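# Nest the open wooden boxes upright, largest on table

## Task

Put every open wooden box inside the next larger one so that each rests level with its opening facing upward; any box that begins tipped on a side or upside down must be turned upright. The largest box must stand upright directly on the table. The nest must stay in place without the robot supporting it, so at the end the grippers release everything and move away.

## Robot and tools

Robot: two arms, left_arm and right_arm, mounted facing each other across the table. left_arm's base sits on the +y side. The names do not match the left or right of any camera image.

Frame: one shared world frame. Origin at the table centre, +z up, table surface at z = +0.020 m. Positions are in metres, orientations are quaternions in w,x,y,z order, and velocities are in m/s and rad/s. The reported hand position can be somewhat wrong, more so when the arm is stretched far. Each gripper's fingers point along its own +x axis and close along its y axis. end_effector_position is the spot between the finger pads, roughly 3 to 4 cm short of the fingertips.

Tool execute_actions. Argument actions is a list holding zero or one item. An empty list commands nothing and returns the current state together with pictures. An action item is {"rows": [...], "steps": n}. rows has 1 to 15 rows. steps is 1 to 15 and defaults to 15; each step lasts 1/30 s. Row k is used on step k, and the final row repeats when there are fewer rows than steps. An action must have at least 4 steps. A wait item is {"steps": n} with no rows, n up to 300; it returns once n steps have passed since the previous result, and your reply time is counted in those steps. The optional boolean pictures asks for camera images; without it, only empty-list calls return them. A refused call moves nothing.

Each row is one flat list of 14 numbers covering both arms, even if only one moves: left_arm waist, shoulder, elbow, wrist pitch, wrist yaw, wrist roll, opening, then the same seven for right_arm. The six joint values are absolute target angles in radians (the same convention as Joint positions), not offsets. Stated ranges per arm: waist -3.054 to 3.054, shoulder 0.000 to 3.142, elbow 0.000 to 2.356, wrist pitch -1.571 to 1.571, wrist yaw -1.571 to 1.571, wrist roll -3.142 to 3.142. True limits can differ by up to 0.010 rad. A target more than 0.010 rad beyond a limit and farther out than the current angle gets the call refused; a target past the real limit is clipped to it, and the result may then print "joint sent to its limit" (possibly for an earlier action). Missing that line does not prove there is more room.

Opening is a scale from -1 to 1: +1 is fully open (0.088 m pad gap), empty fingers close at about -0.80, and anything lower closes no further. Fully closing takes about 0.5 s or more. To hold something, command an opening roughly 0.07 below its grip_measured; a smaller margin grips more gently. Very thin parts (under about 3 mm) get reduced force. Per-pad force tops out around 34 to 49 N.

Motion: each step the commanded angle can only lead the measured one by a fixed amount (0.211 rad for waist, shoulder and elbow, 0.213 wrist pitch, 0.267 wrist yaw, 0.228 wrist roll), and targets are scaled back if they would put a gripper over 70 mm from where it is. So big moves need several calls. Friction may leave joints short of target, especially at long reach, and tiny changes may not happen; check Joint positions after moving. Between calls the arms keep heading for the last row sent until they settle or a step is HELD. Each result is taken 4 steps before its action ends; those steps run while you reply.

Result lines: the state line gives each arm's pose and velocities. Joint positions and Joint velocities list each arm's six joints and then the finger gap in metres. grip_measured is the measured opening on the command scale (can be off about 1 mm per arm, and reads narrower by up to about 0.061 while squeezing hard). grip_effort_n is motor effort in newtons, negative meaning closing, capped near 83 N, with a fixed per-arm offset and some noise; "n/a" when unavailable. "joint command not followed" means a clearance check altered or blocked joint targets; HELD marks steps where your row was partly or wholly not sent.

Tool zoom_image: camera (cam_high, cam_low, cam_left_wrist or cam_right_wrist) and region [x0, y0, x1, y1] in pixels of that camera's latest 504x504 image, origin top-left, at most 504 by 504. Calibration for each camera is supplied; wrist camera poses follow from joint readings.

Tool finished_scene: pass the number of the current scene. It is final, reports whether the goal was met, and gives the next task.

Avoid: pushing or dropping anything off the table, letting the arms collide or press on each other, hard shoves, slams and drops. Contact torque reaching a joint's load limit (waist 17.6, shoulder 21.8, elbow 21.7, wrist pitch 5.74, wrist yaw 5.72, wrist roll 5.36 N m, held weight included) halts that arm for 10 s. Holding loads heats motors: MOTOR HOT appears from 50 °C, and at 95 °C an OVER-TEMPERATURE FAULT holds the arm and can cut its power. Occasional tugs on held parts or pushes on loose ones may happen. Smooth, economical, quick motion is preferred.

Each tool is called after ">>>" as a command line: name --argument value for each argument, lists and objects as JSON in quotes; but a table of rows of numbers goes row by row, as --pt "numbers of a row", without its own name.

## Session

>>> execute_actions --actions '[]'

Scene clock: 0.00 s of 4500.00 s.
left_arm: end_effector_position=(-0.1057, +0.0343, +0.1563) grip_measured=+0.846 grip_effort_n=n/a end_effector_quat_wxyz=(+0.578, +0.015, +0.816, +0.012) end_effector_velocity=(-0.003, +0.001, -0.001) end_effector_angular_velocity=(+0.012, -0.005, +0.002) | right_arm: end_effector_position=(+0.3330, -0.2260, +0.2230) grip_measured=+0.838 grip_effort_n=n/a end_effector_quat_wxyz=(+0.029, +0.830, +0.001, -0.557) end_effector_velocity=(-0.003, -0.001, -0.003) end_effector_angular_velocity=(-0.001, +0.025, +0.005)
Joint positions: left_arm=[-0.067  2.151  1.795 -1.405  1.034 -1.1    0.08 ] | right_arm=[-0.593  1.912  1.278 -0.928  0.098 -2.169  0.08 ]
Joint velocities: left_arm=[-0.007 -0.002  0.002 -0.007 -0.007 -0.007 -0.   ] | right_arm=[-0.002  0.002 -0.002 -0.007 -0.022 -0.007 -0.   ]
Motor temperatures (°C, as the motors report them): left_arm=[24 24 28 26 26 25] | right_arm=[27 30 28 27 25 25]
Heat: left arm: hottest elbow 28 °C (+0.0 °C/min); right arm: hottest shoulder 30 °C (+0.0 °C/min).
camera_calibration (this result's frames):
cam_left_wrist: T_world_to_cam=[[-0.0493941, -0.997308, -0.0541925, 0.0537389], [-0.781087, 0.0047558, 0.624404, -0.14652], [-0.622466, 0.0731709, -0.779219, 0.127883], [0, 0, 0, 1]] pos_world=[-0.0321879, 0.0449338, 0.194049]
cam_right_wrist: T_world_to_cam=[[-0.0665906, 0.994948, -0.0751252, 0.27809], [0.776346, 0.0989619, 0.622489, -0.343704], [0.626779, -0.0168713, -0.779014, 0.0434989], [0, 0, 0, 1]] pos_world=[0.258087, -0.241937, 0.26873]

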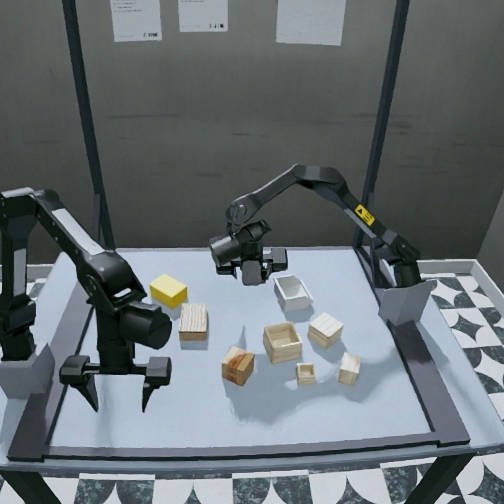

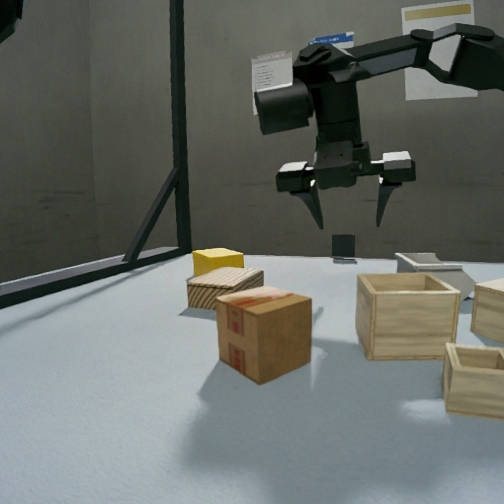

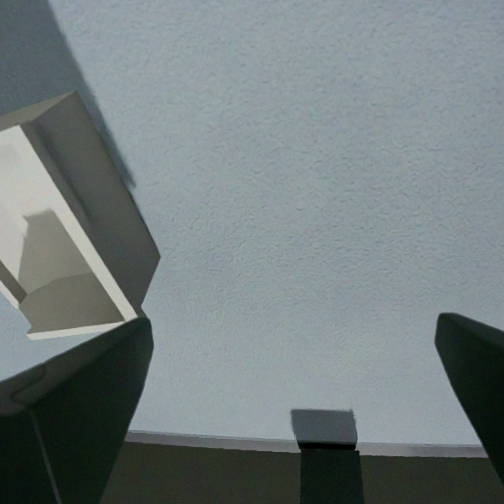

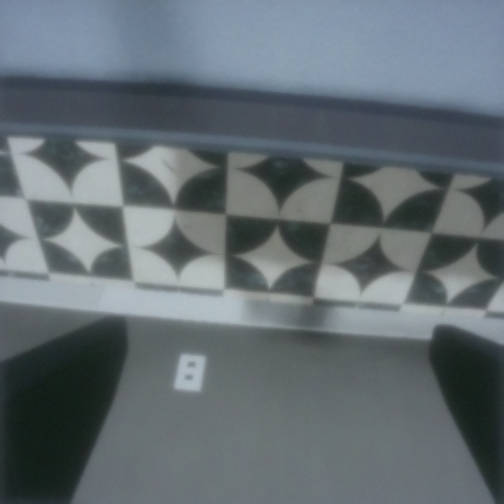

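>>> zoom_image --camera "cam_high" --region '[240,290,400,410]'

>>> execute_actions --actions '[{"rows":[[0.37,1.8,1.3,-1.0,0.1,0.0,0.85,-0.593,1.5,1.0,-0.928,0.098,-2.169,0.85]],"steps":15}]'

>>> execute_actions --actions '[{"steps":45}]' --pictures true

Region (240, 290, 400, 410) of cam_high's 504x504 image, scaled by 3.150, with more detail than that image has; it fills the top 378 rows of this view, and the rest is white.

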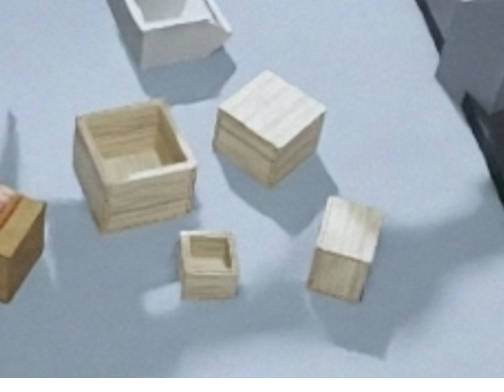

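Scene clock: 1.20 s of 4500.00 s.
left_arm: end_effector_position=(+0.0183, +0.0861, +0.2364) grip_measured=+0.847 grip_effort_n=15.6 end_effector_quat_wxyz=(+0.767, +0.081, +0.618, -0.150) end_effector_velocity=(+0.361, +0.288, +0.184) end_effector_angular_velocity=(+0.156, -1.533, -0.269) | right_arm: end_effector_position=(+0.2900, -0.2758, +0.2602) grip_measured=+0.846 grip_effort_n=19.3 end_effector_quat_wxyz=(-0.007, +0.849, +0.043, -0.527) end_effector_velocity=(-0.032, -0.017, +0.078) end_effector_angular_velocity=(+0.245, -0.172, +0.093)
Joint positions: left_arm=[ 0.233  1.885  1.477 -1.094  0.621 -0.741  0.08 ] | right_arm=[-0.593  1.538  1.037 -0.929  0.098 -2.169  0.08 ]
Joint velocities: left_arm=[ 0.862 -0.535 -0.901  0.535 -1.282  1.092 -0.   ] | right_arm=[-0.002 -0.403 -0.081 -0.007  0.007 -0.022  0.   ]
Motor temperatures (°C, as the motors report them): left_arm=[25 24 28 26 26 25] | right_arm=[27 30 29 27 25 25]
Heat: left arm: hottest elbow 28 °C (+0.0 °C/min); right arm: hottest shoulder 30 °C (+0.0 °C/min).
Steps of this call (steps 1 to 25: nothing new was sent; steps 26 to 36: the first 11 steps of this action). Readings (joint positions):
26: left_arm=[-0.064 2.141 1.781 -1.386 1.021 -1.083] | right_arm=[-0.593 1.898 1.264 -0.918 0.098 -2.169]
27: left_arm=[-0.051 2.117 1.747 -1.347 0.976 -1.044] | right_arm=[-0.593 1.865 1.225 -0.907 0.098 -2.169]
29: left_arm=[0.003 2.066 1.682 -1.289 0.895 -0.977] | right_arm=[-0.593 1.773 1.137 -0.934 0.098 -2.169]
33: left_arm=[0.139 1.951 1.562 -1.162 0.737 -0.843] | right_arm=[-0.593 1.608 1.048 -0.934 0.098 -2.169]
36: the state above

Scene clock: 2.70 s of 4500.00 s.
left_arm: end_effector_position=(+0.1044, +0.1725, +0.2748) grip_measured=+0.847 grip_effort_n=15.6 end_effector_quat_wxyz=(+0.789, +0.424, +0.420, -0.147) end_effector_velocity=(-0.002, +0.001, +0.001) end_effector_angular_velocity=(+0.002, -0.005, +0.008) | right_arm: end_effector_position=(+0.2866, -0.2804, +0.2616) grip_measured=+0.847 grip_effort_n=19.3 end_effector_quat_wxyz=(-0.010, +0.850, +0.047, -0.524) end_effector_velocity=(+0.001, +0.000, +0.000) end_effector_angular_velocity=(+0.008, +0.002, +0.004)
Joint positions: left_arm=[ 0.365  1.811  1.306 -1.002  0.104 -0.003  0.081] | right_arm=[-0.593  1.507  1.015 -0.929  0.098 -2.169  0.08 ]
Joint velocities: left_arm=[-0.002 -0.007 -0.002 -0.007 -0.007 -0.007 -0.   ] | right_arm=[-0.007 -0.002 -0.002  0.007 -0.007 -0.007 -0.   ]
Motor temperatures (°C, as the motors report them): left_arm=[25 24 28 26 26 25] | right_arm=[27 30 29 27 25 25]
Heat: left arm: hottest elbow 28 °C (+0.0 °C/min); right arm: hottest shoulder 30 °C (+0.0 °C/min).
Kept back: nothing.
Steps of this call (steps 1 to 4: the last 4 steps of your previous action; steps 5 to 45: the robot went on to your last target). Readings (joint positions):
1: left_arm=[0.260 1.868 1.448 -1.077 0.574 -0.701] | right_arm=[-0.593 1.528 1.034 -0.929 0.098 -2.169]
2: left_arm=[0.285 1.855 1.418 -1.062 0.522 -0.658] | right_arm=[-0.593 1.521 1.030 -0.929 0.098 -2.169]
4: left_arm=[0.325 1.838 1.368 -1.039 0.407 -0.561] | right_arm=[-0.593 1.516 1.023 -0.929 0.098 -2.169]
8: left_arm=[0.360 1.826 1.323 -1.015 0.212 -0.367] | right_arm=[-0.593 1.512 1.016 -0.929 0.098 -2.169]
45: the state above
All arms were judged still, so your last target was given up. Only a new action makes them travel on or press farther. Fingers that are still opening or closing keep moving.
camera_calibration (this result's frames):
cam_left_wrist: T_world_to_cam=[[-0.586796, -0.569012, -0.576104, 0.334043], [-0.695548, 0.718479, -0.001177, -0.0171859], [0.414588, 0.400017, -0.817376, 0.186801], [0, 0, 0, 1]] pos_world=[0.106617, 0.127699, 0.34511]
cam_right_wrist: T_world_to_cam=[[-0.100025, 0.994377, 0.0347647, 0.312701], [0.724901, 0.048896, 0.687115, -0.342538], [0.681552, 0.0939299, -0.725716, 0.103147], [0, 0, 0, 1]] pos_world=[0.209284, -0.303883, 0.299347]

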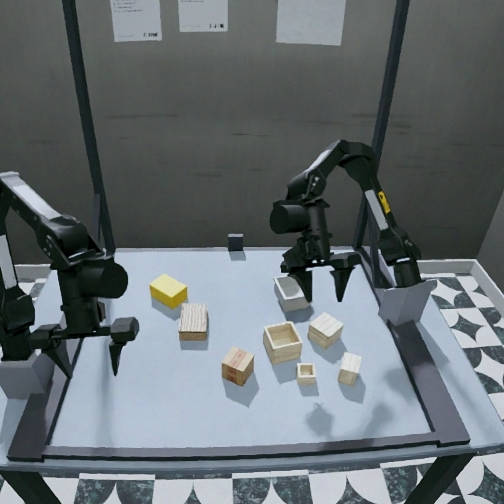

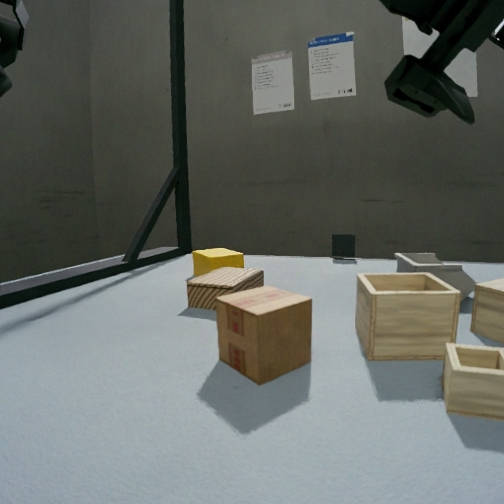

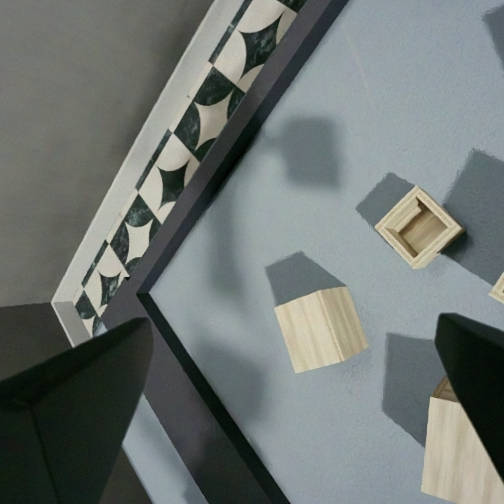

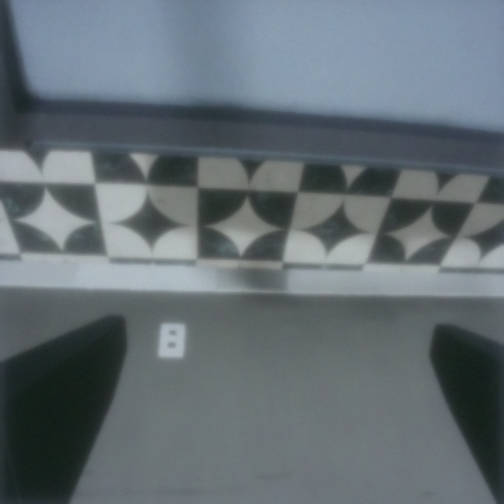

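>>> execute_actions --actions '[{"rows":[[0.37,1.8,1.3,-1.1,0.75,0.0,0.85,-0.593,1.5,1.0,-0.928,0.098,-2.169,0.85]],"steps":15}]'

>>> execute_actions --actions '[{"steps":15}]' --pictures true

Scene clock: 3.77 s of 4500.00 s.
left_arm: end_effector_position=(+0.0356, +0.1374, +0.2455) grip_measured=+0.847 grip_effort_n=15.1 end_effector_quat_wxyz=(+0.709, +0.285, +0.555, -0.329) end_effector_velocity=(-0.092, -0.059, -0.010) end_effector_angular_velocity=(-0.389, +0.585, -0.123) | right_arm: end_effector_position=(+0.2866, -0.2804, +0.2616) grip_measured=+0.847 grip_effort_n=19.3 end_effector_quat_wxyz=(-0.010, +0.850, +0.047, -0.524) end_effector_velocity=(+0.000, +0.001, +0.000) end_effector_angular_velocity=(+0.007, +0.002, +0.008)
Joint positions: left_arm=[ 0.369  1.81   1.303 -1.093  0.653 -0.003  0.081] | right_arm=[-0.593  1.507  1.015 -0.929  0.098 -2.169  0.08 ]
Joint velocities: left_arm=[-0.012  0.002 -0.002 -0.051  0.711 -0.007 -0.   ] | right_arm=[-0.002 -0.002 -0.002  0.007 -0.007 -0.007 -0.   ]
Motor temperatures (°C, as the motors report them): left_arm=[25 24 28 26 26 25] | right_arm=[27 30 29 27 25 25]
Heat: left arm: hottest elbow 28 °C (+0.0 °C/min); right arm: hottest shoulder 30 °C (+0.0 °C/min).
Steps of this call (steps 1 to 21: nothing new was sent; steps 22 to 32: the first 11 steps of this action). Readings (joint positions):
22: left_arm=[0.367 1.811 1.306 -1.007 0.126 -0.003] | right_arm=[-0.593 1.507 1.015 -0.929 0.098 -2.169]
23: left_arm=[0.370 1.811 1.306 -1.028 0.191 -0.003] | right_arm=[-0.593 1.507 1.015 -0.929 0.098 -2.169]
25: left_arm=[0.370 1.810 1.304 -1.065 0.304 -0.003] | right_arm=[-0.593 1.507 1.015 -0.929 0.098 -2.169]
29: left_arm=[0.370 1.810 1.303 -1.086 0.532 -0.003] | right_arm=[-0.593 1.507 1.015 -0.929 0.098 -2.169]
32: the state above

Scene clock: 4.27 s of 4500.00 s.
left_arm: end_effector_position=(+0.0242, +0.1297, +0.2453) grip_measured=+0.847 grip_effort_n=15.1 end_effector_quat_wxyz=(+0.692, +0.260, +0.570, -0.359) end_effector_velocity=(+0.001, -0.000, -0.000) end_effector_angular_velocity=(+0.004, -0.014, -0.026) | right_arm: end_effector_position=(+0.2866, -0.2804, +0.2616) grip_measured=+0.847 grip_effort_n=20.2 end_effector_quat_wxyz=(-0.010, +0.850, +0.047, -0.524) end_effector_velocity=(-0.003, -0.004, -0.002) end_effector_angular_velocity=(-0.017, +0.017, +0.001)
Joint positions: left_arm=[ 0.368  1.81   1.303 -1.098  0.744 -0.003  0.081] | right_arm=[-0.593  1.507  1.015 -0.929  0.098 -2.169  0.08 ]
Joint velocities: left_arm=[-0.002 -0.002 -0.002  0.007 -0.007  0.022  0.   ] | right_arm=[-0.002 -0.002 -0.002 -0.022 -0.007 -0.007 -0.   ]
Motor temperatures (°C, as the motors report them): left_arm=[25 24 28 26 26 25] | right_arm=[27 30 29 27 25 25]
Heat: left arm: hottest elbow 28 °C (+0.0 °C/min); right arm: hottest shoulder 30 °C (+0.0 °C/min).
Kept back: nothing.
Steps of this call (steps 1 to 4: the last 4 steps of your previous action; steps 5 to 15: the robot went on to your last target). Readings (joint positions):
1: left_arm=[0.368 1.810 1.303 -1.095 0.675 -0.003] | right_arm=[-0.593 1.507 1.015 -0.929 0.098 -2.169]
2: left_arm=[0.368 1.810 1.303 -1.095 0.692 -0.003] | right_arm=[-0.593 1.507 1.015 -0.929 0.098 -2.169]
4: left_arm=[0.368 1.810 1.303 -1.097 0.715 -0.003] | right_arm=[-0.593 1.507 1.015 -0.929 0.098 -2.169]
8: left_arm=[0.368 1.810 1.303 -1.098 0.735 -0.003] | right_arm=[-0.593 1.507 1.015 -0.929 0.098 -2.169]
15: the state above
camera_calibration (this result's frames):
cam_left_wrist: T_world_to_cam=[[-0.807991, -0.588999, 0.0151901, 0.108472], [-0.583591, 0.803588, 0.116908, -0.0850203], [-0.0810653, 0.085596, -0.993027, 0.308875], [0, 0, 0, 1]] pos_world=[0.0630664, 0.105773, 0.315013]
cam_right_wrist: T_world_to_cam=[[-0.100025, 0.994377, 0.0347647, 0.312701], [0.724901, 0.048896, 0.687115, -0.342538], [0.681552, 0.0939299, -0.725716, 0.103147], [0, 0, 0, 1]] pos_world=[0.209284, -0.303883, 0.299347]

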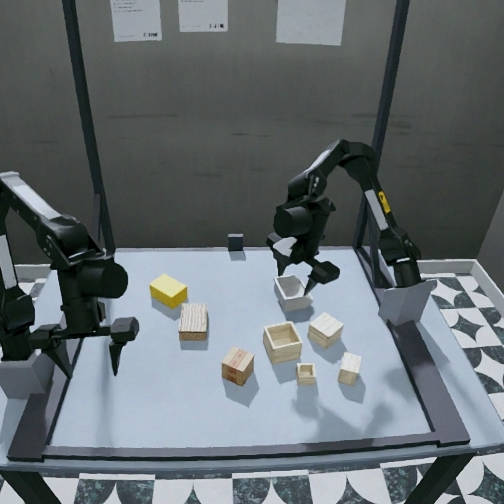

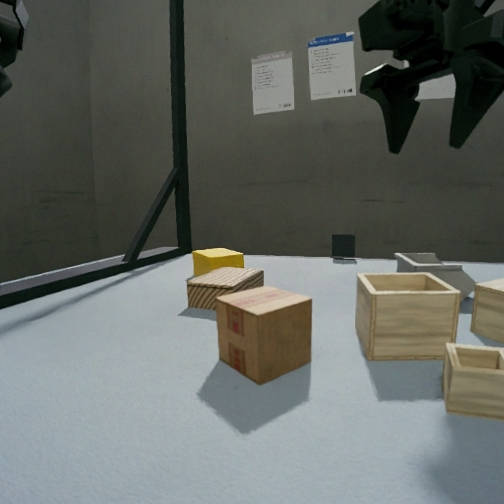

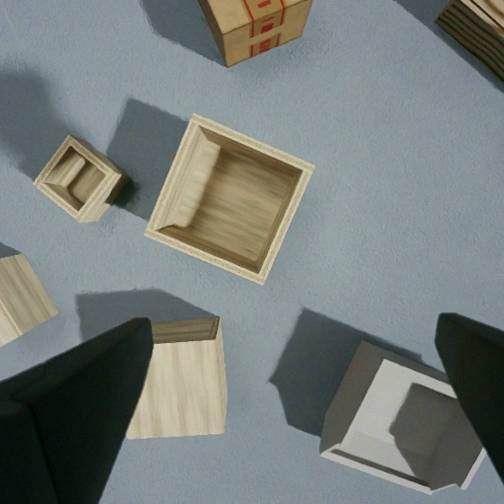

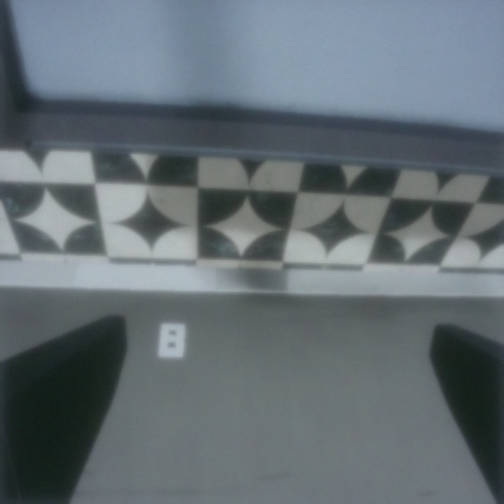

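>>> execute_actions --actions '[{"rows":[[0.45,1.55,1.1,-1.15,0.75,0.0,0.85,-0.593,1.5,1.0,-0.928,0.098,-2.169,0.85]],"steps":15}]'

>>> execute_actions --actions '[{"steps":15}]' --pictures true

Scene clock: 5.27 s of 4500.00 s.
left_arm: end_effector_position=(-0.0097, +0.1754, +0.2616) grip_measured=+0.847 grip_effort_n=15.1 end_effector_quat_wxyz=(+0.713, +0.231, +0.558, -0.356) end_effector_velocity=(-0.009, +0.036, -0.029) end_effector_angular_velocity=(+0.063, +0.104, +0.104) | right_arm: end_effector_position=(+0.2866, -0.2804, +0.2616) grip_measured=+0.847 grip_effort_n=19.3 end_effector_quat_wxyz=(-0.010, +0.850, +0.047, -0.524) end_effector_velocity=(-0.003, +0.003, -0.001) end_effector_angular_velocity=(+0.005, +0.013, +0.030)
Joint positions: left_arm=[ 0.443  1.566  1.119 -1.146  0.749 -0.001  0.081] | right_arm=[-0.593  1.507  1.015 -0.929  0.098 -2.169  0.08 ]
Joint velocities: left_arm=[ 0.007 -0.032 -0.134 -0.051  0.007 -0.007  0.   ] | right_arm=[ 0.002 -0.002 -0.002  0.007 -0.022 -0.022 -0.   ]
Motor temperatures (°C, as the motors report them): left_arm=[26 25 28 26 26 25] | right_arm=[27 30 29 27 25 25]
Heat: left arm: hottest elbow 28 °C (+0.0 °C/min); right arm: hottest shoulder 30 °C (+0.0 °C/min).
Steps of this call (steps 1 to 15: the robot went on to your last target; steps 16 to 19: nothing new was sent; steps 20 to 30: the first 11 steps of this action). Readings (joint positions):
20: left_arm=[0.371 1.794 1.287 -1.092 0.749 -0.003] | right_arm=[-0.593 1.507 1.015 -0.929 0.098 -2.169]
21: left_arm=[0.382 1.761 1.248 -1.098 0.751 -0.001] | right_arm=[-0.593 1.507 1.015 -0.929 0.098 -2.169]
23: left_arm=[0.414 1.678 1.173 -1.143 0.749 -0.001] | right_arm=[-0.593 1.507 1.015 -0.929 0.098 -2.169]
27: left_arm=[0.441 1.581 1.134 -1.143 0.749 -0.001] | right_arm=[-0.593 1.507 1.015 -0.929 0.098 -2.169]
30: the state above

Scene clock: 5.77 s of 4500.00 s.
left_arm: end_effector_position=(-0.0106, +0.1787, +0.2602) grip_measured=+0.847 grip_effort_n=15.1 end_effector_quat_wxyz=(+0.713, +0.229, +0.561, -0.354) end_effector_velocity=(+0.002, +0.000, +0.001) end_effector_angular_velocity=(+0.011, -0.025, -0.010) | right_arm: end_effector_position=(+0.2866, -0.2804, +0.2616) grip_measured=+0.847 grip_effort_n=19.3 end_effector_quat_wxyz=(-0.010, +0.850, +0.047, -0.524) end_effector_velocity=(-0.003, -0.001, -0.002) end_effector_angular_velocity=(-0.005, +0.020, +0.022)
Joint positions: left_arm=[ 0.446  1.558  1.106 -1.149  0.749 -0.001  0.081] | right_arm=[-0.593  1.507  1.015 -0.929  0.098 -2.169  0.08 ]
Joint velocities: left_arm=[-0.002 -0.002  0.002  0.007 -0.022  0.007  0.   ] | right_arm=[-0.002 -0.002 -0.002 -0.007 -0.022 -0.022 -0.   ]
Motor temperatures (°C, as the motors report them): left_arm=[26 25 28 26 26 25] | right_arm=[27 30 29 27 25 25]
Heat: left arm: hottest elbow 28 °C (+0.0 °C/min); right arm: hottest shoulder 30 °C (+0.0 °C/min).
Kept back: nothing.
Steps of this call (steps 1 to 4: the last 4 steps of your previous action; steps 5 to 15: the robot went on to your last target). Readings (joint positions):
1: left_arm=[0.443 1.565 1.115 -1.147 0.749 -0.001] | right_arm=[-0.593 1.507 1.015 -0.929 0.098 -2.169]
2: left_arm=[0.444 1.565 1.112 -1.148 0.749 -0.001] | right_arm=[-0.593 1.507 1.015 -0.929 0.098 -2.169]
4: left_arm=[0.444 1.564 1.109 -1.148 0.749 -0.001] | right_arm=[-0.593 1.507 1.015 -0.929 0.098 -2.169]
8: left_arm=[0.445 1.559 1.107 -1.148 0.749 -0.001] | right_arm=[-0.593 1.507 1.015 -0.929 0.098 -2.169]
15: the state above
camera_calibration (this result's frames):
cam_left_wrist: T_world_to_cam=[[-0.776702, -0.628935, 0.0342707, 0.111529], [-0.626289, 0.776937, 0.0642798, -0.128407], [-0.067054, 0.0284629, -0.997343, 0.328146], [0, 0, 0, 1]] pos_world=[0.0282085, 0.160569, 0.331706]
cam_right_wrist: T_world_to_cam=[[-0.100025, 0.994377, 0.0347647, 0.312701], [0.724901, 0.048896, 0.687115, -0.342538], [0.681552, 0.0939299, -0.725716, 0.103147], [0, 0, 0, 1]] pos_world=[0.209284, -0.303883, 0.299347]

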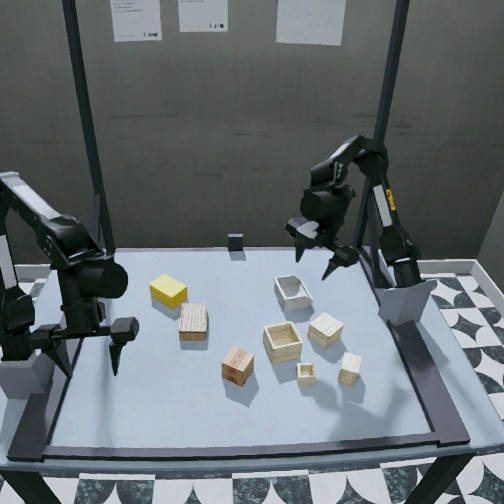

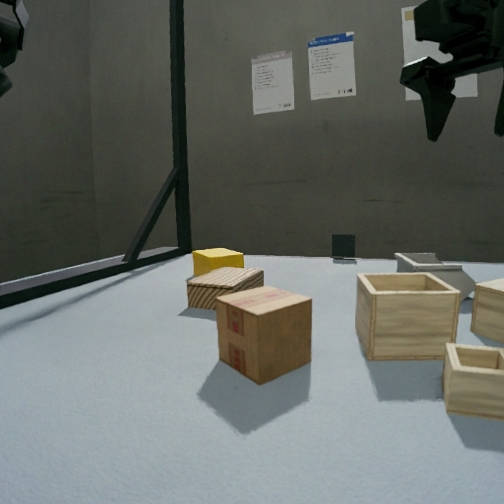

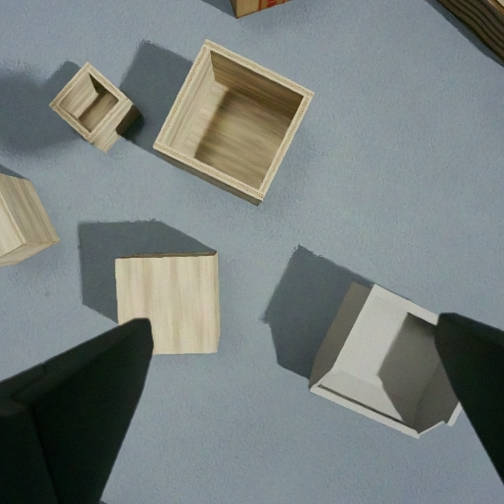

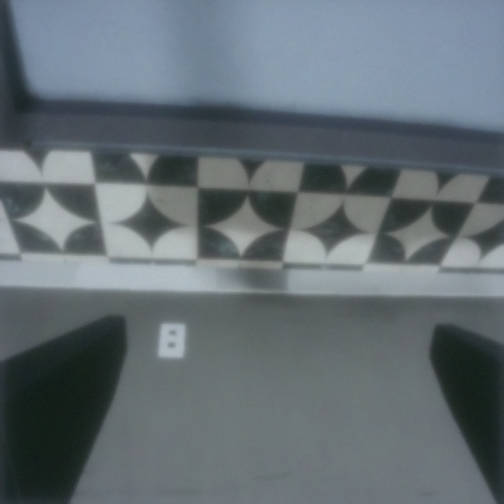

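>>> execute_actions --actions '[{"rows":[[0.68,1.55,1.1,-1.15,0.75,0.0,0.85,-0.593,1.5,1.0,-0.928,0.098,-2.169,0.85]],"steps":15}]'

>>> execute_actions --actions '[{"steps":15}]' --pictures true

Scene clock: 6.27 s of 4500.00 s.
left_arm: end_effector_position=(+0.0271, +0.2048, +0.3003) grip_measured=+0.847 grip_effort_n=15.1 end_effector_quat_wxyz=(+0.768, +0.142, +0.534, -0.326) end_effector_velocity=(+0.006, +0.009, +0.008) end_effector_angular_velocity=(-0.012, -0.022, +0.045) | right_arm: end_effector_position=(+0.2866, -0.2804, +0.2616) grip_measured=+0.847 grip_effort_n=19.8 end_effector_quat_wxyz=(-0.010, +0.850, +0.047, -0.524) end_effector_velocity=(-0.002, -0.003, -0.002) end_effector_angular_velocity=(-0.009, +0.012, +0.003)
Joint positions: left_arm=[ 0.667  1.557  1.105 -1.15   0.75  -0.001  0.081] | right_arm=[-0.593  1.507  1.015 -0.929  0.098 -2.169  0.08 ]
Joint velocities: left_arm=[ 0.042 -0.012 -0.002 -0.007 -0.022 -0.007 -0.   ] | right_arm=[-0.002 -0.002 -0.007 -0.007 -0.007 -0.007 -0.   ]
Motor temperatures (°C, as the motors report them): left_arm=[26 25 28 26 26 25] | right_arm=[27 30 29 27 25 25]
Heat: left arm: hottest elbow 28 °C (+0.0 °C/min); right arm: hottest shoulder 30 °C (+0.0 °C/min).
Steps of this call (steps 1 to 4: the robot went on to your last target; steps 5 to 15: the first 11 steps of this action). Readings (joint positions):
5: left_arm=[0.453 1.558 1.106 -1.149 0.753 -0.001] | right_arm=[-0.593 1.507 1.015 -0.929 0.098 -2.169]
6: left_arm=[0.487 1.558 1.105 -1.151 0.756 -0.001] | right_arm=[-0.593 1.507 1.015 -0.929 0.098 -2.169]
8: left_arm=[0.576 1.558 1.105 -1.150 0.753 -0.001] | right_arm=[-0.593 1.507 1.015 -0.929 0.098 -2.169]
12: left_arm=[0.659 1.558 1.105 -1.150 0.750 -0.001] | right_arm=[-0.593 1.507 1.015 -0.929 0.098 -2.169]
15: the state above

Scene clock: 6.77 s of 4500.00 s.
left_arm: end_effector_position=(+0.0285, +0.2061, +0.3020) grip_measured=+0.847 grip_effort_n=15.1 end_effector_quat_wxyz=(+0.770, +0.138, +0.532, -0.325) end_effector_velocity=(-0.001, -0.002, +0.001) end_effector_angular_velocity=(-0.009, -0.002, -0.004) | right_arm: end_effector_position=(+0.2866, -0.2805, +0.2615) grip_measured=+0.847 grip_effort_n=19.3 end_effector_quat_wxyz=(-0.010, +0.850, +0.047, -0.524) end_effector_velocity=(-0.003, -0.006, -0.005) end_effector_angular_velocity=(-0.025, +0.022, -0.001)
Joint positions: left_arm=[ 0.676  1.557  1.105 -1.15   0.75  -0.001  0.081] | right_arm=[-0.593  1.507  1.015 -0.929  0.098 -2.169  0.08 ]
Joint velocities: left_arm=[-0.002 -0.002  0.002  0.007  0.007 -0.007 -0.   ] | right_arm=[-0.002  0.002 -0.007 -0.022 -0.007 -0.007 -0.   ]
Motor temperatures (°C, as the motors report them): left_arm=[26 25 28 26 26 25] | right_arm=[27 30 29 27 25 25]
Heat: left arm: hottest elbow 28 °C (+0.0 °C/min); right arm: hottest shoulder 30 °C (+0.0 °C/min).
Kept back: nothing.
Steps of this call (steps 1 to 4: the last 4 steps of your previous action; steps 5 to 15: the robot went on to your last target). Readings (joint positions):
1: left_arm=[0.668 1.557 1.105 -1.150 0.750 -0.001] | right_arm=[-0.593 1.507 1.015 -0.929 0.098 -2.169]
2: left_arm=[0.669 1.557 1.105 -1.150 0.750 -0.001] | right_arm=[-0.593 1.507 1.015 -0.929 0.098 -2.169]
4: left_arm=[0.672 1.557 1.105 -1.150 0.750 -0.001] | right_arm=[-0.593 1.507 1.015 -0.929 0.098 -2.169]
8: left_arm=[0.675 1.557 1.105 -1.150 0.750 -0.001] | right_arm=[-0.593 1.507 1.015 -0.929 0.098 -2.169]
15: the state above
All arms were judged still, so your last target was given up. Only a new action makes them travel on or press farther. Fingers that are still opening or closing keep moving.
camera_calibration (this result's frames):
cam_left_wrist: T_world_to_cam=[[-0.66219, -0.743309, 0.0948523, 0.159705], [-0.749316, 0.657782, -0.0764823, -0.0573464], [-0.00554221, -0.12172, -0.992549, 0.39947], [0, 0, 0, 1]] pos_world=[0.0649983, 0.205055, 0.376959]
cam_right_wrist: T_world_to_cam=[[-0.0999252, 0.994398, 0.0344748, 0.312844], [0.725043, 0.0490421, 0.686956, -0.342394], [0.681416, 0.0936399, -0.725881, 0.103084], [0, 0, 0, 1]] pos_world=[0.209268, -0.303953, 0.299252]

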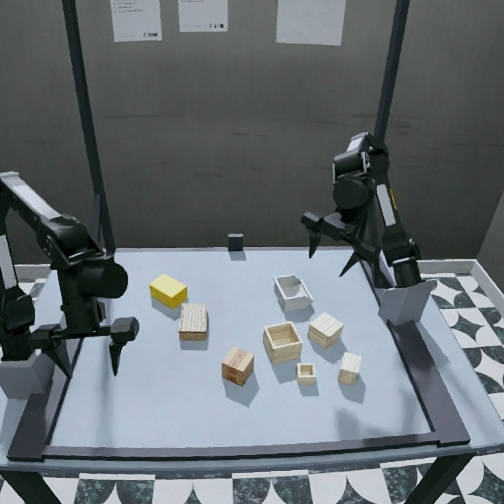

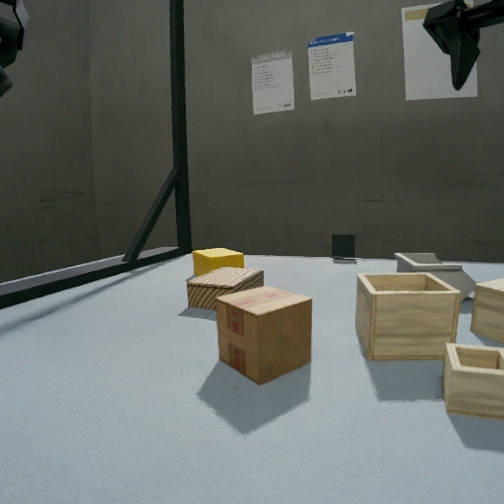

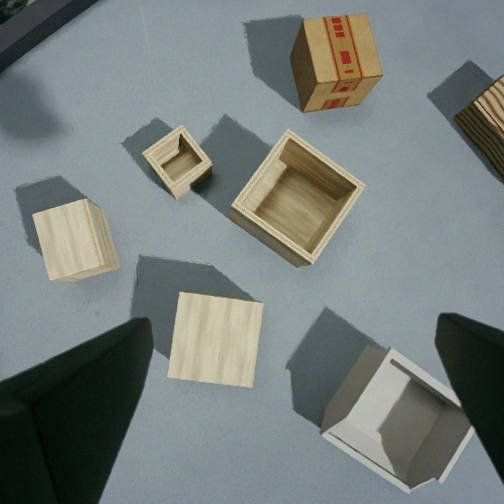

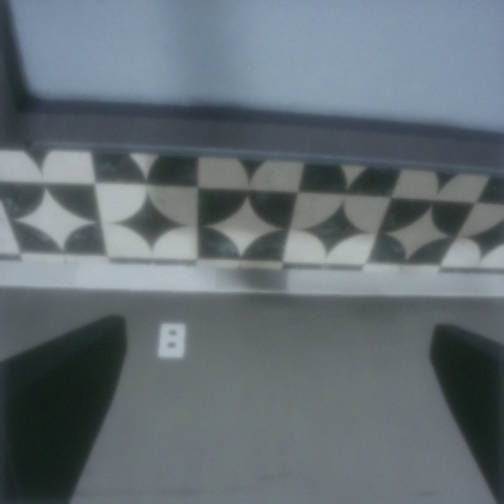

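>>> execute_actions --actions '[{"rows":[[0.343,1.885,0.94,-0.895,0.70,0.0,0.85,-0.593,1.5,1.0,-0.928,0.098,-2.169,0.85]],"steps":15}]'

>>> execute_actions --actions '[{"steps":20}]' --pictures true

Scene clock: 9.83 s of 4500.00 s.
left_arm: end_effector_position=(+0.0409, +0.2071, +0.1699) grip_measured=+0.847 grip_effort_n=15.1 end_effector_quat_wxyz=(+0.672, +0.245, +0.637, -0.287) end_effector_velocity=(-0.036, +0.062, -0.203) end_effector_angular_velocity=(+0.562, +0.349, -0.024) | right_arm: end_effector_position=(+0.2866, -0.2805, +0.2615) grip_measured=+0.847 grip_effort_n=18.8 end_effector_quat_wxyz=(-0.010, +0.850, +0.047, -0.524) end_effector_velocity=(+0.000, +0.001, +0.000) end_effector_angular_velocity=(+0.007, +0.002, +0.008)
Joint positions: left_arm=[ 0.379  1.84   0.96  -0.927  0.709 -0.001  0.081] | right_arm=[-0.593  1.507  1.015 -0.929  0.098 -2.169  0.08 ]
Joint velocities: left_arm=[-0.457  0.413 -0.222  0.168 -0.051 -0.022  0.   ] | right_arm=[-0.002 -0.002 -0.002  0.007 -0.007 -0.007 -0.   ]
Motor temperatures (°C, as the motors report them): left_arm=[26 25 28 26 26 25] | right_arm=[27 30 29 27 25 25]
Heat: left arm: hottest elbow 28 °C (+0.0 °C/min); right arm: hottest shoulder 30 °C (+0.0 °C/min).
Steps of this call (steps 1 to 81: nothing new was sent; steps 82 to 92: the first 11 steps of this action). Readings (joint positions):
82: left_arm=[0.671 1.566 1.097 -1.137 0.748 -0.001] | right_arm=[-0.593 1.507 1.015 -0.929 0.098 -2.169]
83: left_arm=[0.650 1.578 1.082 -1.099 0.743 -0.001] | right_arm=[-0.593 1.507 1.015 -0.929 0.098 -2.169]
85: left_arm=[0.588 1.633 1.049 -1.041 0.734 -0.001] | right_arm=[-0.593 1.507 1.015 -0.929 0.098 -2.169]
89: left_arm=[0.455 1.771 0.988 -0.961 0.716 -0.001] | right_arm=[-0.593 1.507 1.015 -0.929 0.098 -2.169]
92: the state above

Scene clock: 10.50 s of 4500.00 s.
left_arm: end_effector_position=(+0.0410, +0.2100, +0.1540) grip_measured=+0.847 grip_effort_n=15.1 end_effector_quat_wxyz=(+0.660, +0.259, +0.647, -0.281) end_effector_velocity=(-0.002, +0.002, -0.002) end_effector_angular_velocity=(+0.016, +0.004, +0.024) | right_arm: end_effector_position=(+0.2866, -0.2805, +0.2615) grip_measured=+0.847 grip_effort_n=19.3 end_effector_quat_wxyz=(-0.010, +0.850, +0.047, -0.524) end_effector_velocity=(-0.002, -0.005, -0.000) end_effector_angular_velocity=(-0.012, +0.015, -0.002)
Joint positions: left_arm=[ 0.344  1.877  0.946 -0.897  0.704 -0.001  0.081] | right_arm=[-0.593  1.507  1.015 -0.929  0.098 -2.169  0.08 ]
Joint velocities: left_arm=[-0.007  0.002 -0.002 -0.007 -0.007 -0.022 -0.   ] | right_arm=[-0.007 -0.007 -0.002 -0.022 -0.007 -0.007 -0.   ]
Motor temperatures (°C, as the motors report them): left_arm=[26 25 28 26 26 25] | right_arm=[27 30 29 27 25 25]
Heat: left arm: hottest elbow 28 °C (+0.0 °C/min); right arm: hottest shoulder 30 °C (+0.0 °C/min).
Kept back: nothing.
Steps of this call (steps 1 to 4: the last 4 steps of your previous action; steps 5 to 20: the robot went on to your last target). Readings (joint positions):
1: left_arm=[0.367 1.851 0.954 -0.921 0.708 -0.001] | right_arm=[-0.593 1.507 1.015 -0.929 0.098 -2.169]
2: left_arm=[0.360 1.859 0.950 -0.915 0.707 -0.001] | right_arm=[-0.593 1.507 1.015 -0.929 0.098 -2.169]
4: left_arm=[0.353 1.866 0.948 -0.906 0.706 -0.001] | right_arm=[-0.593 1.507 1.015 -0.929 0.098 -2.169]
8: left_arm=[0.348 1.872 0.948 -0.900 0.705 -0.001] | right_arm=[-0.593 1.507 1.015 -0.929 0.098 -2.169]
20: the state above
camera_calibration (this result's frames):
cam_left_wrist: T_world_to_cam=[[-0.727392, -0.686183, -0.00736039, 0.191351], [-0.655901, 0.692058, 0.301414, -0.131097], [-0.201732, 0.224074, -0.953465, 0.18253], [0, 0, 0, 1]] pos_world=[0.0900224, 0.181128, 0.214959]
cam_right_wrist: T_world_to_cam=[[-0.0999252, 0.994398, 0.0344748, 0.312844], [0.725043, 0.0490421, 0.686956, -0.342394], [0.681416, 0.0936399, -0.725881, 0.103084], [0, 0, 0, 1]] pos_world=[0.209268, -0.303953, 0.299252]

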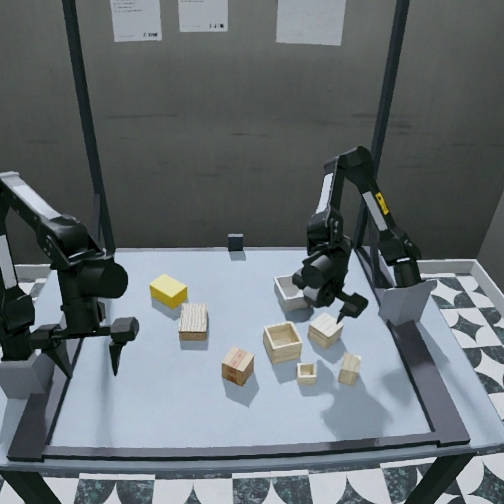

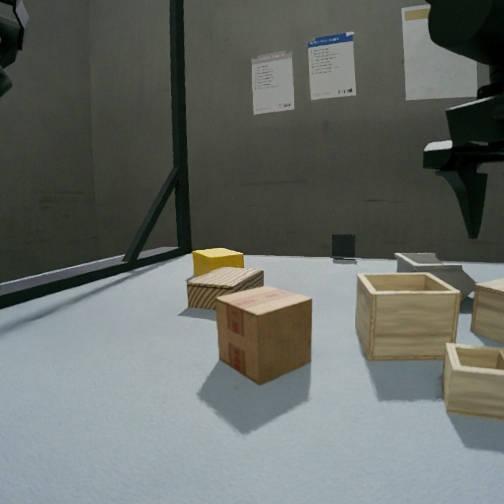

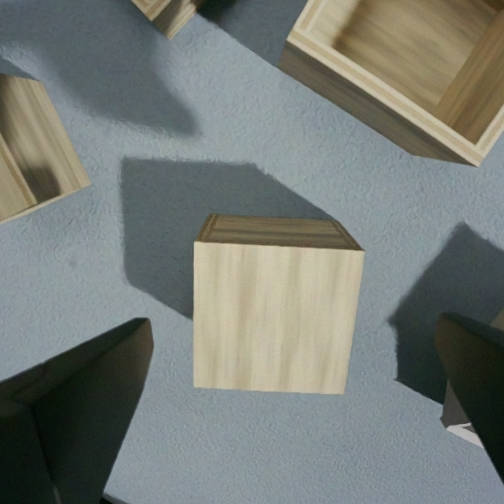

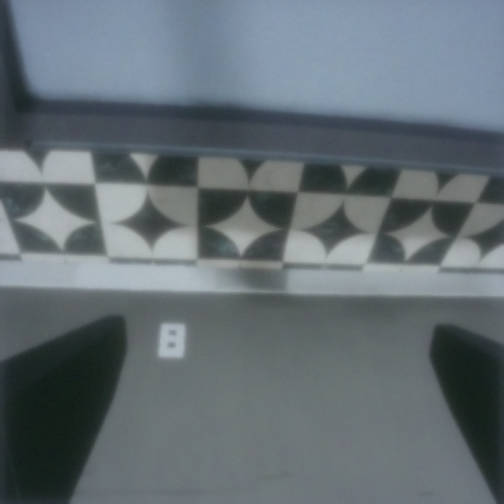

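>>> execute_actions --actions '[{"rows":[[0.2,2.04,0.875,-0.55,0.725,-0.12,0.85,-0.593,1.5,1.0,-0.928,0.098,-2.169,0.85]],"steps":15}]'

>>> execute_actions --actions '[{"steps":12}]' --pictures true

Scene clock: 12.43 s of 4500.00 s.
left_arm: end_effector_position=(+0.0556, +0.2009, +0.0904) grip_measured=+0.847 grip_effort_n=15.1 end_effector_quat_wxyz=(+0.651, +0.285, +0.638, -0.297) end_effector_velocity=(+0.015, -0.026, +0.001) end_effector_angular_velocity=(-0.109, -0.070, -0.050) | right_arm: end_effector_position=(+0.2866, -0.2805, +0.2615) grip_measured=+0.847 grip_effort_n=18.8 end_effector_quat_wxyz=(-0.010, +0.850, +0.047, -0.524) end_effector_velocity=(-0.001, -0.002, -0.001) end_effector_angular_velocity=(-0.012, +0.008, +0.018)
Joint positions: left_arm=[ 0.205  2.024  0.881 -0.577  0.72  -0.11   0.081] | right_arm=[-0.593  1.507  1.015 -0.929  0.098 -2.169  0.08 ]
Joint velocities: left_arm=[-0.002 -0.007 -0.002  0.168  0.007 -0.066  0.   ] | right_arm=[-0.002 -0.002 -0.002 -0.007 -0.007 -0.022  0.   ]
Motor temperatures (°C, as the motors report them): left_arm=[26 25 28 26 26 25] | right_arm=[27 30 29 27 25 25]
Heat: left arm: hottest elbow 28 °C (+0.0 °C/min); right arm: hottest shoulder 30 °C (+0.0 °C/min).
Steps of this call (steps 1 to 15: the robot went on to your last target; steps 16 to 47: nothing new was sent; steps 48 to 58: the first 11 steps of this action). Readings (joint positions):
48: left_arm=[0.339 1.889 0.940 -0.878 0.704 -0.014] | right_arm=[-0.593 1.507 1.015 -0.929 0.098 -2.169]
49: left_arm=[0.318 1.908 0.930 -0.821 0.706 -0.038] | right_arm=[-0.593 1.507 1.015 -0.929 0.098 -2.169]
51: left_arm=[0.262 1.967 0.914 -0.726 0.712 -0.071] | right_arm=[-0.593 1.507 1.015 -0.929 0.098 -2.169]
55: left_arm=[0.208 2.022 0.881 -0.614 0.717 -0.102] | right_arm=[-0.593 1.507 1.015 -0.929 0.098 -2.169]
58: the state above

Scene clock: 12.83 s of 4500.00 s.
left_arm: end_effector_position=(+0.0575, +0.1986, +0.0883) grip_measured=+0.847 grip_effort_n=15.1 end_effector_quat_wxyz=(+0.653, +0.285, +0.634, -0.301) end_effector_velocity=(-0.004, +0.001, -0.001) end_effector_angular_velocity=(+0.005, +0.010, -0.023) | right_arm: end_effector_position=(+0.2866, -0.2805, +0.2615) grip_measured=+0.847 grip_effort_n=19.3 end_effector_quat_wxyz=(-0.010, +0.850, +0.047, -0.524) end_effector_velocity=(-0.001, +0.005, +0.002) end_effector_angular_velocity=(+0.029, +0.004, +0.018)
Joint positions: left_arm=[ 0.201  2.031  0.88  -0.553  0.721 -0.117  0.081] | right_arm=[-0.593  1.507  1.015 -0.929  0.098 -2.169  0.08 ]
Joint velocities: left_arm=[-0.007 -0.002 -0.002 -0.007  0.007  0.022 -0.   ] | right_arm=[-0.002 -0.007 -0.002  0.022 -0.022 -0.007  0.   ]
Motor temperatures (°C, as the motors report them): left_arm=[26 25 28 26 26 25] | right_arm=[27 30 29 27 25 25]
Heat: left arm: hottest elbow 28 °C (+0.0 °C/min); right arm: hottest shoulder 30 °C (+0.0 °C/min).
Kept back: nothing.
Steps of this call (steps 1 to 4: the last 4 steps of your previous action; steps 5 to 12: the robot went on to your last target). Readings (joint positions):
1: left_arm=[0.205 2.025 0.881 -0.572 0.720 -0.112] | right_arm=[-0.593 1.507 1.015 -0.929 0.098 -2.169]
2: left_arm=[0.205 2.026 0.881 -0.567 0.720 -0.113] | right_arm=[-0.593 1.507 1.015 -0.929 0.098 -2.169]
4: left_arm=[0.204 2.029 0.881 -0.561 0.720 -0.115] | right_arm=[-0.593 1.507 1.015 -0.929 0.098 -2.169]
8: left_arm=[0.202 2.030 0.880 -0.555 0.721 -0.116] | right_arm=[-0.593 1.507 1.015 -0.929 0.098 -2.169]
12: the state above
camera_calibration (this result's frames):
cam_left_wrist: T_world_to_cam=[[-0.773988, -0.632868, -0.020493, 0.188281], [-0.608946, 0.735079, 0.298067, -0.103538], [-0.173573, 0.243179, -0.954325, 0.120426], [0, 0, 0, 1]] pos_world=[0.103581, 0.165981, 0.149646]
cam_right_wrist: T_world_to_cam=[[-0.0999252, 0.994398, 0.0344748, 0.312844], [0.725043, 0.0490421, 0.686956, -0.342394], [0.681416, 0.0936399, -0.725881, 0.103084], [0, 0, 0, 1]] pos_world=[0.209268, -0.303953, 0.299252]

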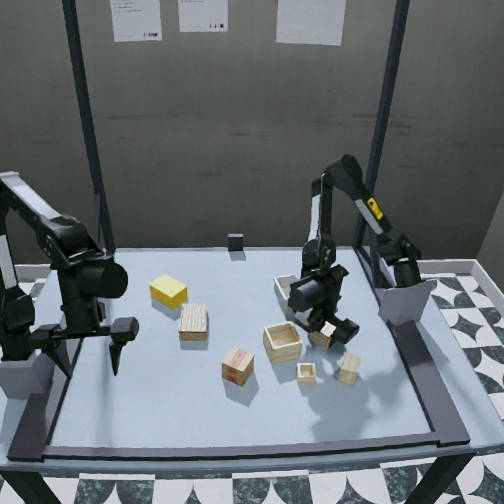

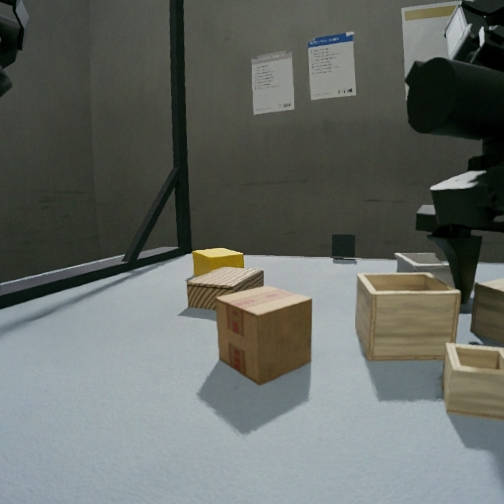

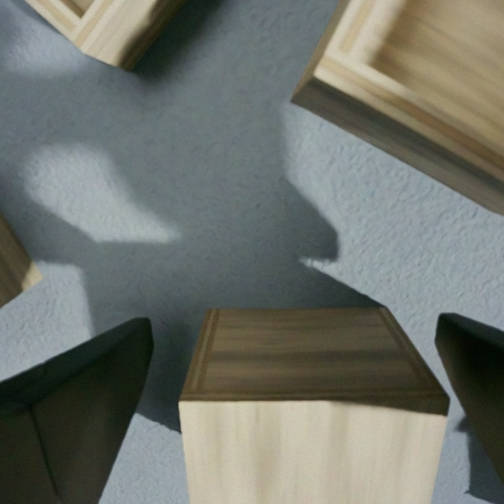

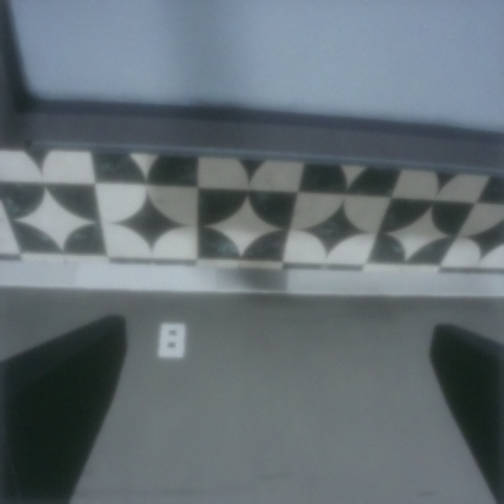

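>>> execute_actions --actions '[{"rows":[[0.13,2.02,0.765,-0.415,0.735,-0.16,0.85,-0.593,1.5,1.0,-0.928,0.098,-2.169,0.85]],"steps":15}]'

>>> execute_actions --actions '[{"steps":12}]' --pictures true

Scene clock: 13.67 s of 4500.00 s.
left_arm: end_effector_position=(+0.0436, +0.2147, +0.0629) grip_measured=+0.847 grip_effort_n=15.1 end_effector_quat_wxyz=(+0.641, +0.300, +0.637, -0.307) end_effector_velocity=(+0.000, +0.002, -0.005) end_effector_angular_velocity=(-0.020, -0.004, -0.005) | right_arm: end_effector_position=(+0.2866, -0.2805, +0.2615) grip_measured=+0.847 grip_effort_n=19.8 end_effector_quat_wxyz=(-0.010, +0.850, +0.047, -0.524) end_effector_velocity=(+0.002, -0.000, -0.000) end_effector_angular_velocity=(-0.010, -0.009, +0.016)
Joint positions: left_arm=[ 0.133  2.028  0.775 -0.424  0.731 -0.154  0.081] | right_arm=[-0.593  1.507  1.015 -0.929  0.098 -2.169  0.08 ]
Joint velocities: left_arm=[-0.007  0.002 -0.032  0.066  0.007 -0.022 -0.   ] | right_arm=[-0.002  0.002 -0.002  0.007  0.007 -0.022 -0.   ]
Motor temperatures (°C, as the motors report them): left_arm=[26 25 28 26 26 25] | right_arm=[27 30 29 27 25 25]
Heat: left arm: hottest elbow 28 °C (+0.0 °C/min); right arm: hottest shoulder 30 °C (+0.0 °C/min).
Steps of this call (steps 1 to 14: the robot went on to your last target; steps 15 to 25: the first 11 steps of this action). Readings (joint positions):
15: left_arm=[0.199 2.031 0.869 -0.533 0.722 -0.123] | right_arm=[-0.593 1.507 1.015 -0.929 0.098 -2.169]
16: left_arm=[0.189 2.029 0.850 -0.497 0.724 -0.130] | right_arm=[-0.593 1.507 1.015 -0.929 0.098 -2.169]
18: left_arm=[0.160 2.028 0.816 -0.469 0.728 -0.141] | right_arm=[-0.593 1.507 1.015 -0.929 0.098 -2.169]
22: left_arm=[0.134 2.028 0.779 -0.435 0.730 -0.152] | right_arm=[-0.593 1.507 1.015 -0.929 0.098 -2.169]
25: the state above

Scene clock: 14.07 s of 4500.00 s.
left_arm: end_effector_position=(+0.0432, +0.2158, +0.0619) grip_measured=+0.847 grip_effort_n=15.1 end_effector_quat_wxyz=(+0.641, +0.300, +0.637, -0.307) end_effector_velocity=(-0.001, +0.004, -0.001) end_effector_angular_velocity=(+0.013, -0.001, +0.014) | right_arm: end_effector_position=(+0.2866, -0.2805, +0.2615) grip_measured=+0.847 grip_effort_n=18.8 end_effector_quat_wxyz=(-0.010, +0.850, +0.047, -0.524) end_effector_velocity=(+0.001, -0.003, -0.001) end_effector_angular_velocity=(-0.022, -0.002, +0.012)
Joint positions: left_arm=[ 0.131  2.028  0.77  -0.417  0.731 -0.157  0.081] | right_arm=[-0.593  1.507  1.015 -0.929  0.098 -2.169  0.08 ]
Joint velocities: left_arm=[-0.002 -0.002 -0.007 -0.007 -0.007 -0.007 -0.   ] | right_arm=[-0.002  0.002 -0.002 -0.007  0.007 -0.022 -0.   ]
Motor temperatures (°C, as the motors report them): left_arm=[26 25 28 26 26 25] | right_arm=[27 30 29 27 25 25]
Heat: left arm: hottest elbow 28 °C (+0.0 °C/min); right arm: hottest shoulder 30 °C (+0.0 °C/min).
Kept back: nothing.
Steps of this call (steps 1 to 4: the last 4 steps of your previous action; steps 5 to 12: the robot went on to your last target). Readings (joint positions):
1: left_arm=[0.133 2.028 0.774 -0.422 0.731 -0.155] | right_arm=[-0.593 1.507 1.015 -0.929 0.098 -2.169]
2: left_arm=[0.133 2.028 0.773 -0.421 0.731 -0.156] | right_arm=[-0.593 1.507 1.015 -0.929 0.098 -2.169]
4: left_arm=[0.132 2.028 0.771 -0.420 0.731 -0.156] | right_arm=[-0.593 1.507 1.015 -0.929 0.098 -2.169]
8: left_arm=[0.131 2.028 0.770 -0.418 0.731 -0.157] | right_arm=[-0.593 1.507 1.015 -0.929 0.098 -2.169]
12: the state above
camera_calibration (this result's frames):
cam_left_wrist: T_world_to_cam=[[-0.793649, -0.607971, -0.0222061, 0.183171], [-0.581485, 0.74733, 0.321517, -0.122285], [-0.178878, 0.268084, -0.946643, 0.0829037], [0, 0, 0, 1]] pos_world=[0.0890959, 0.180525, 0.121865]
cam_right_wrist: T_world_to_cam=[[-0.0999252, 0.994398, 0.0344748, 0.312844], [0.725043, 0.0490421, 0.686956, -0.342394], [0.681416, 0.0936399, -0.725881, 0.103084], [0, 0, 0, 1]] pos_world=[0.209268, -0.303953, 0.299252]

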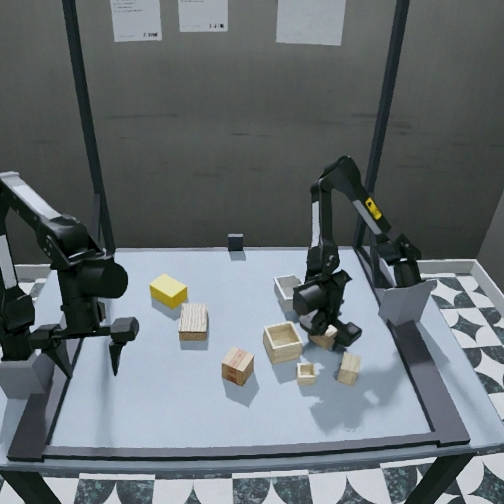

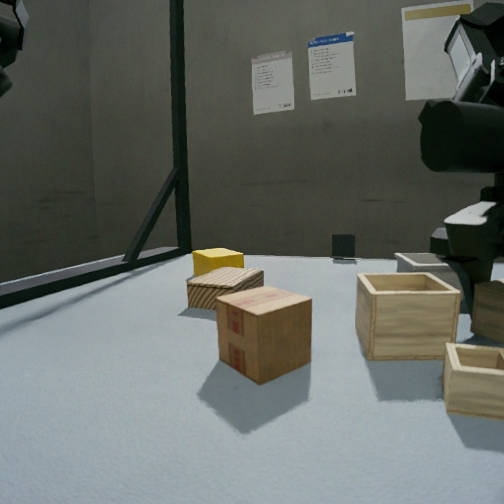

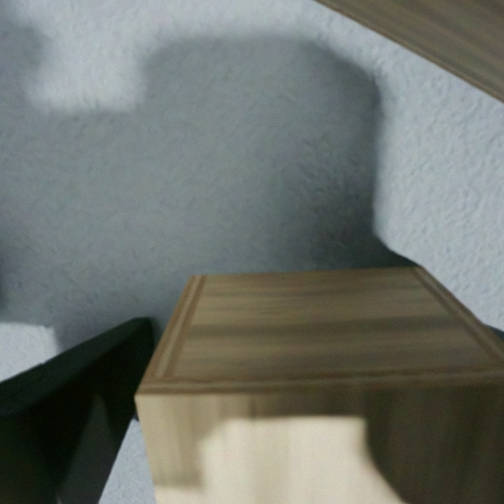

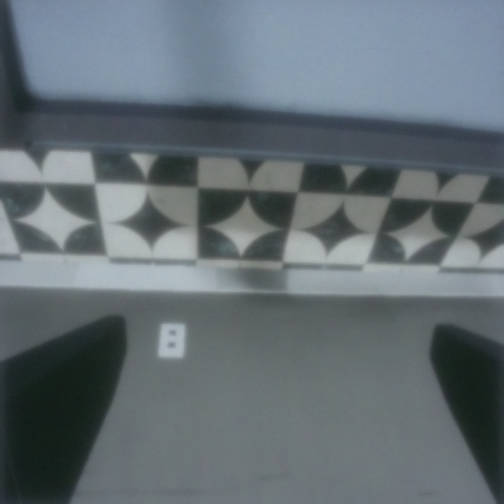

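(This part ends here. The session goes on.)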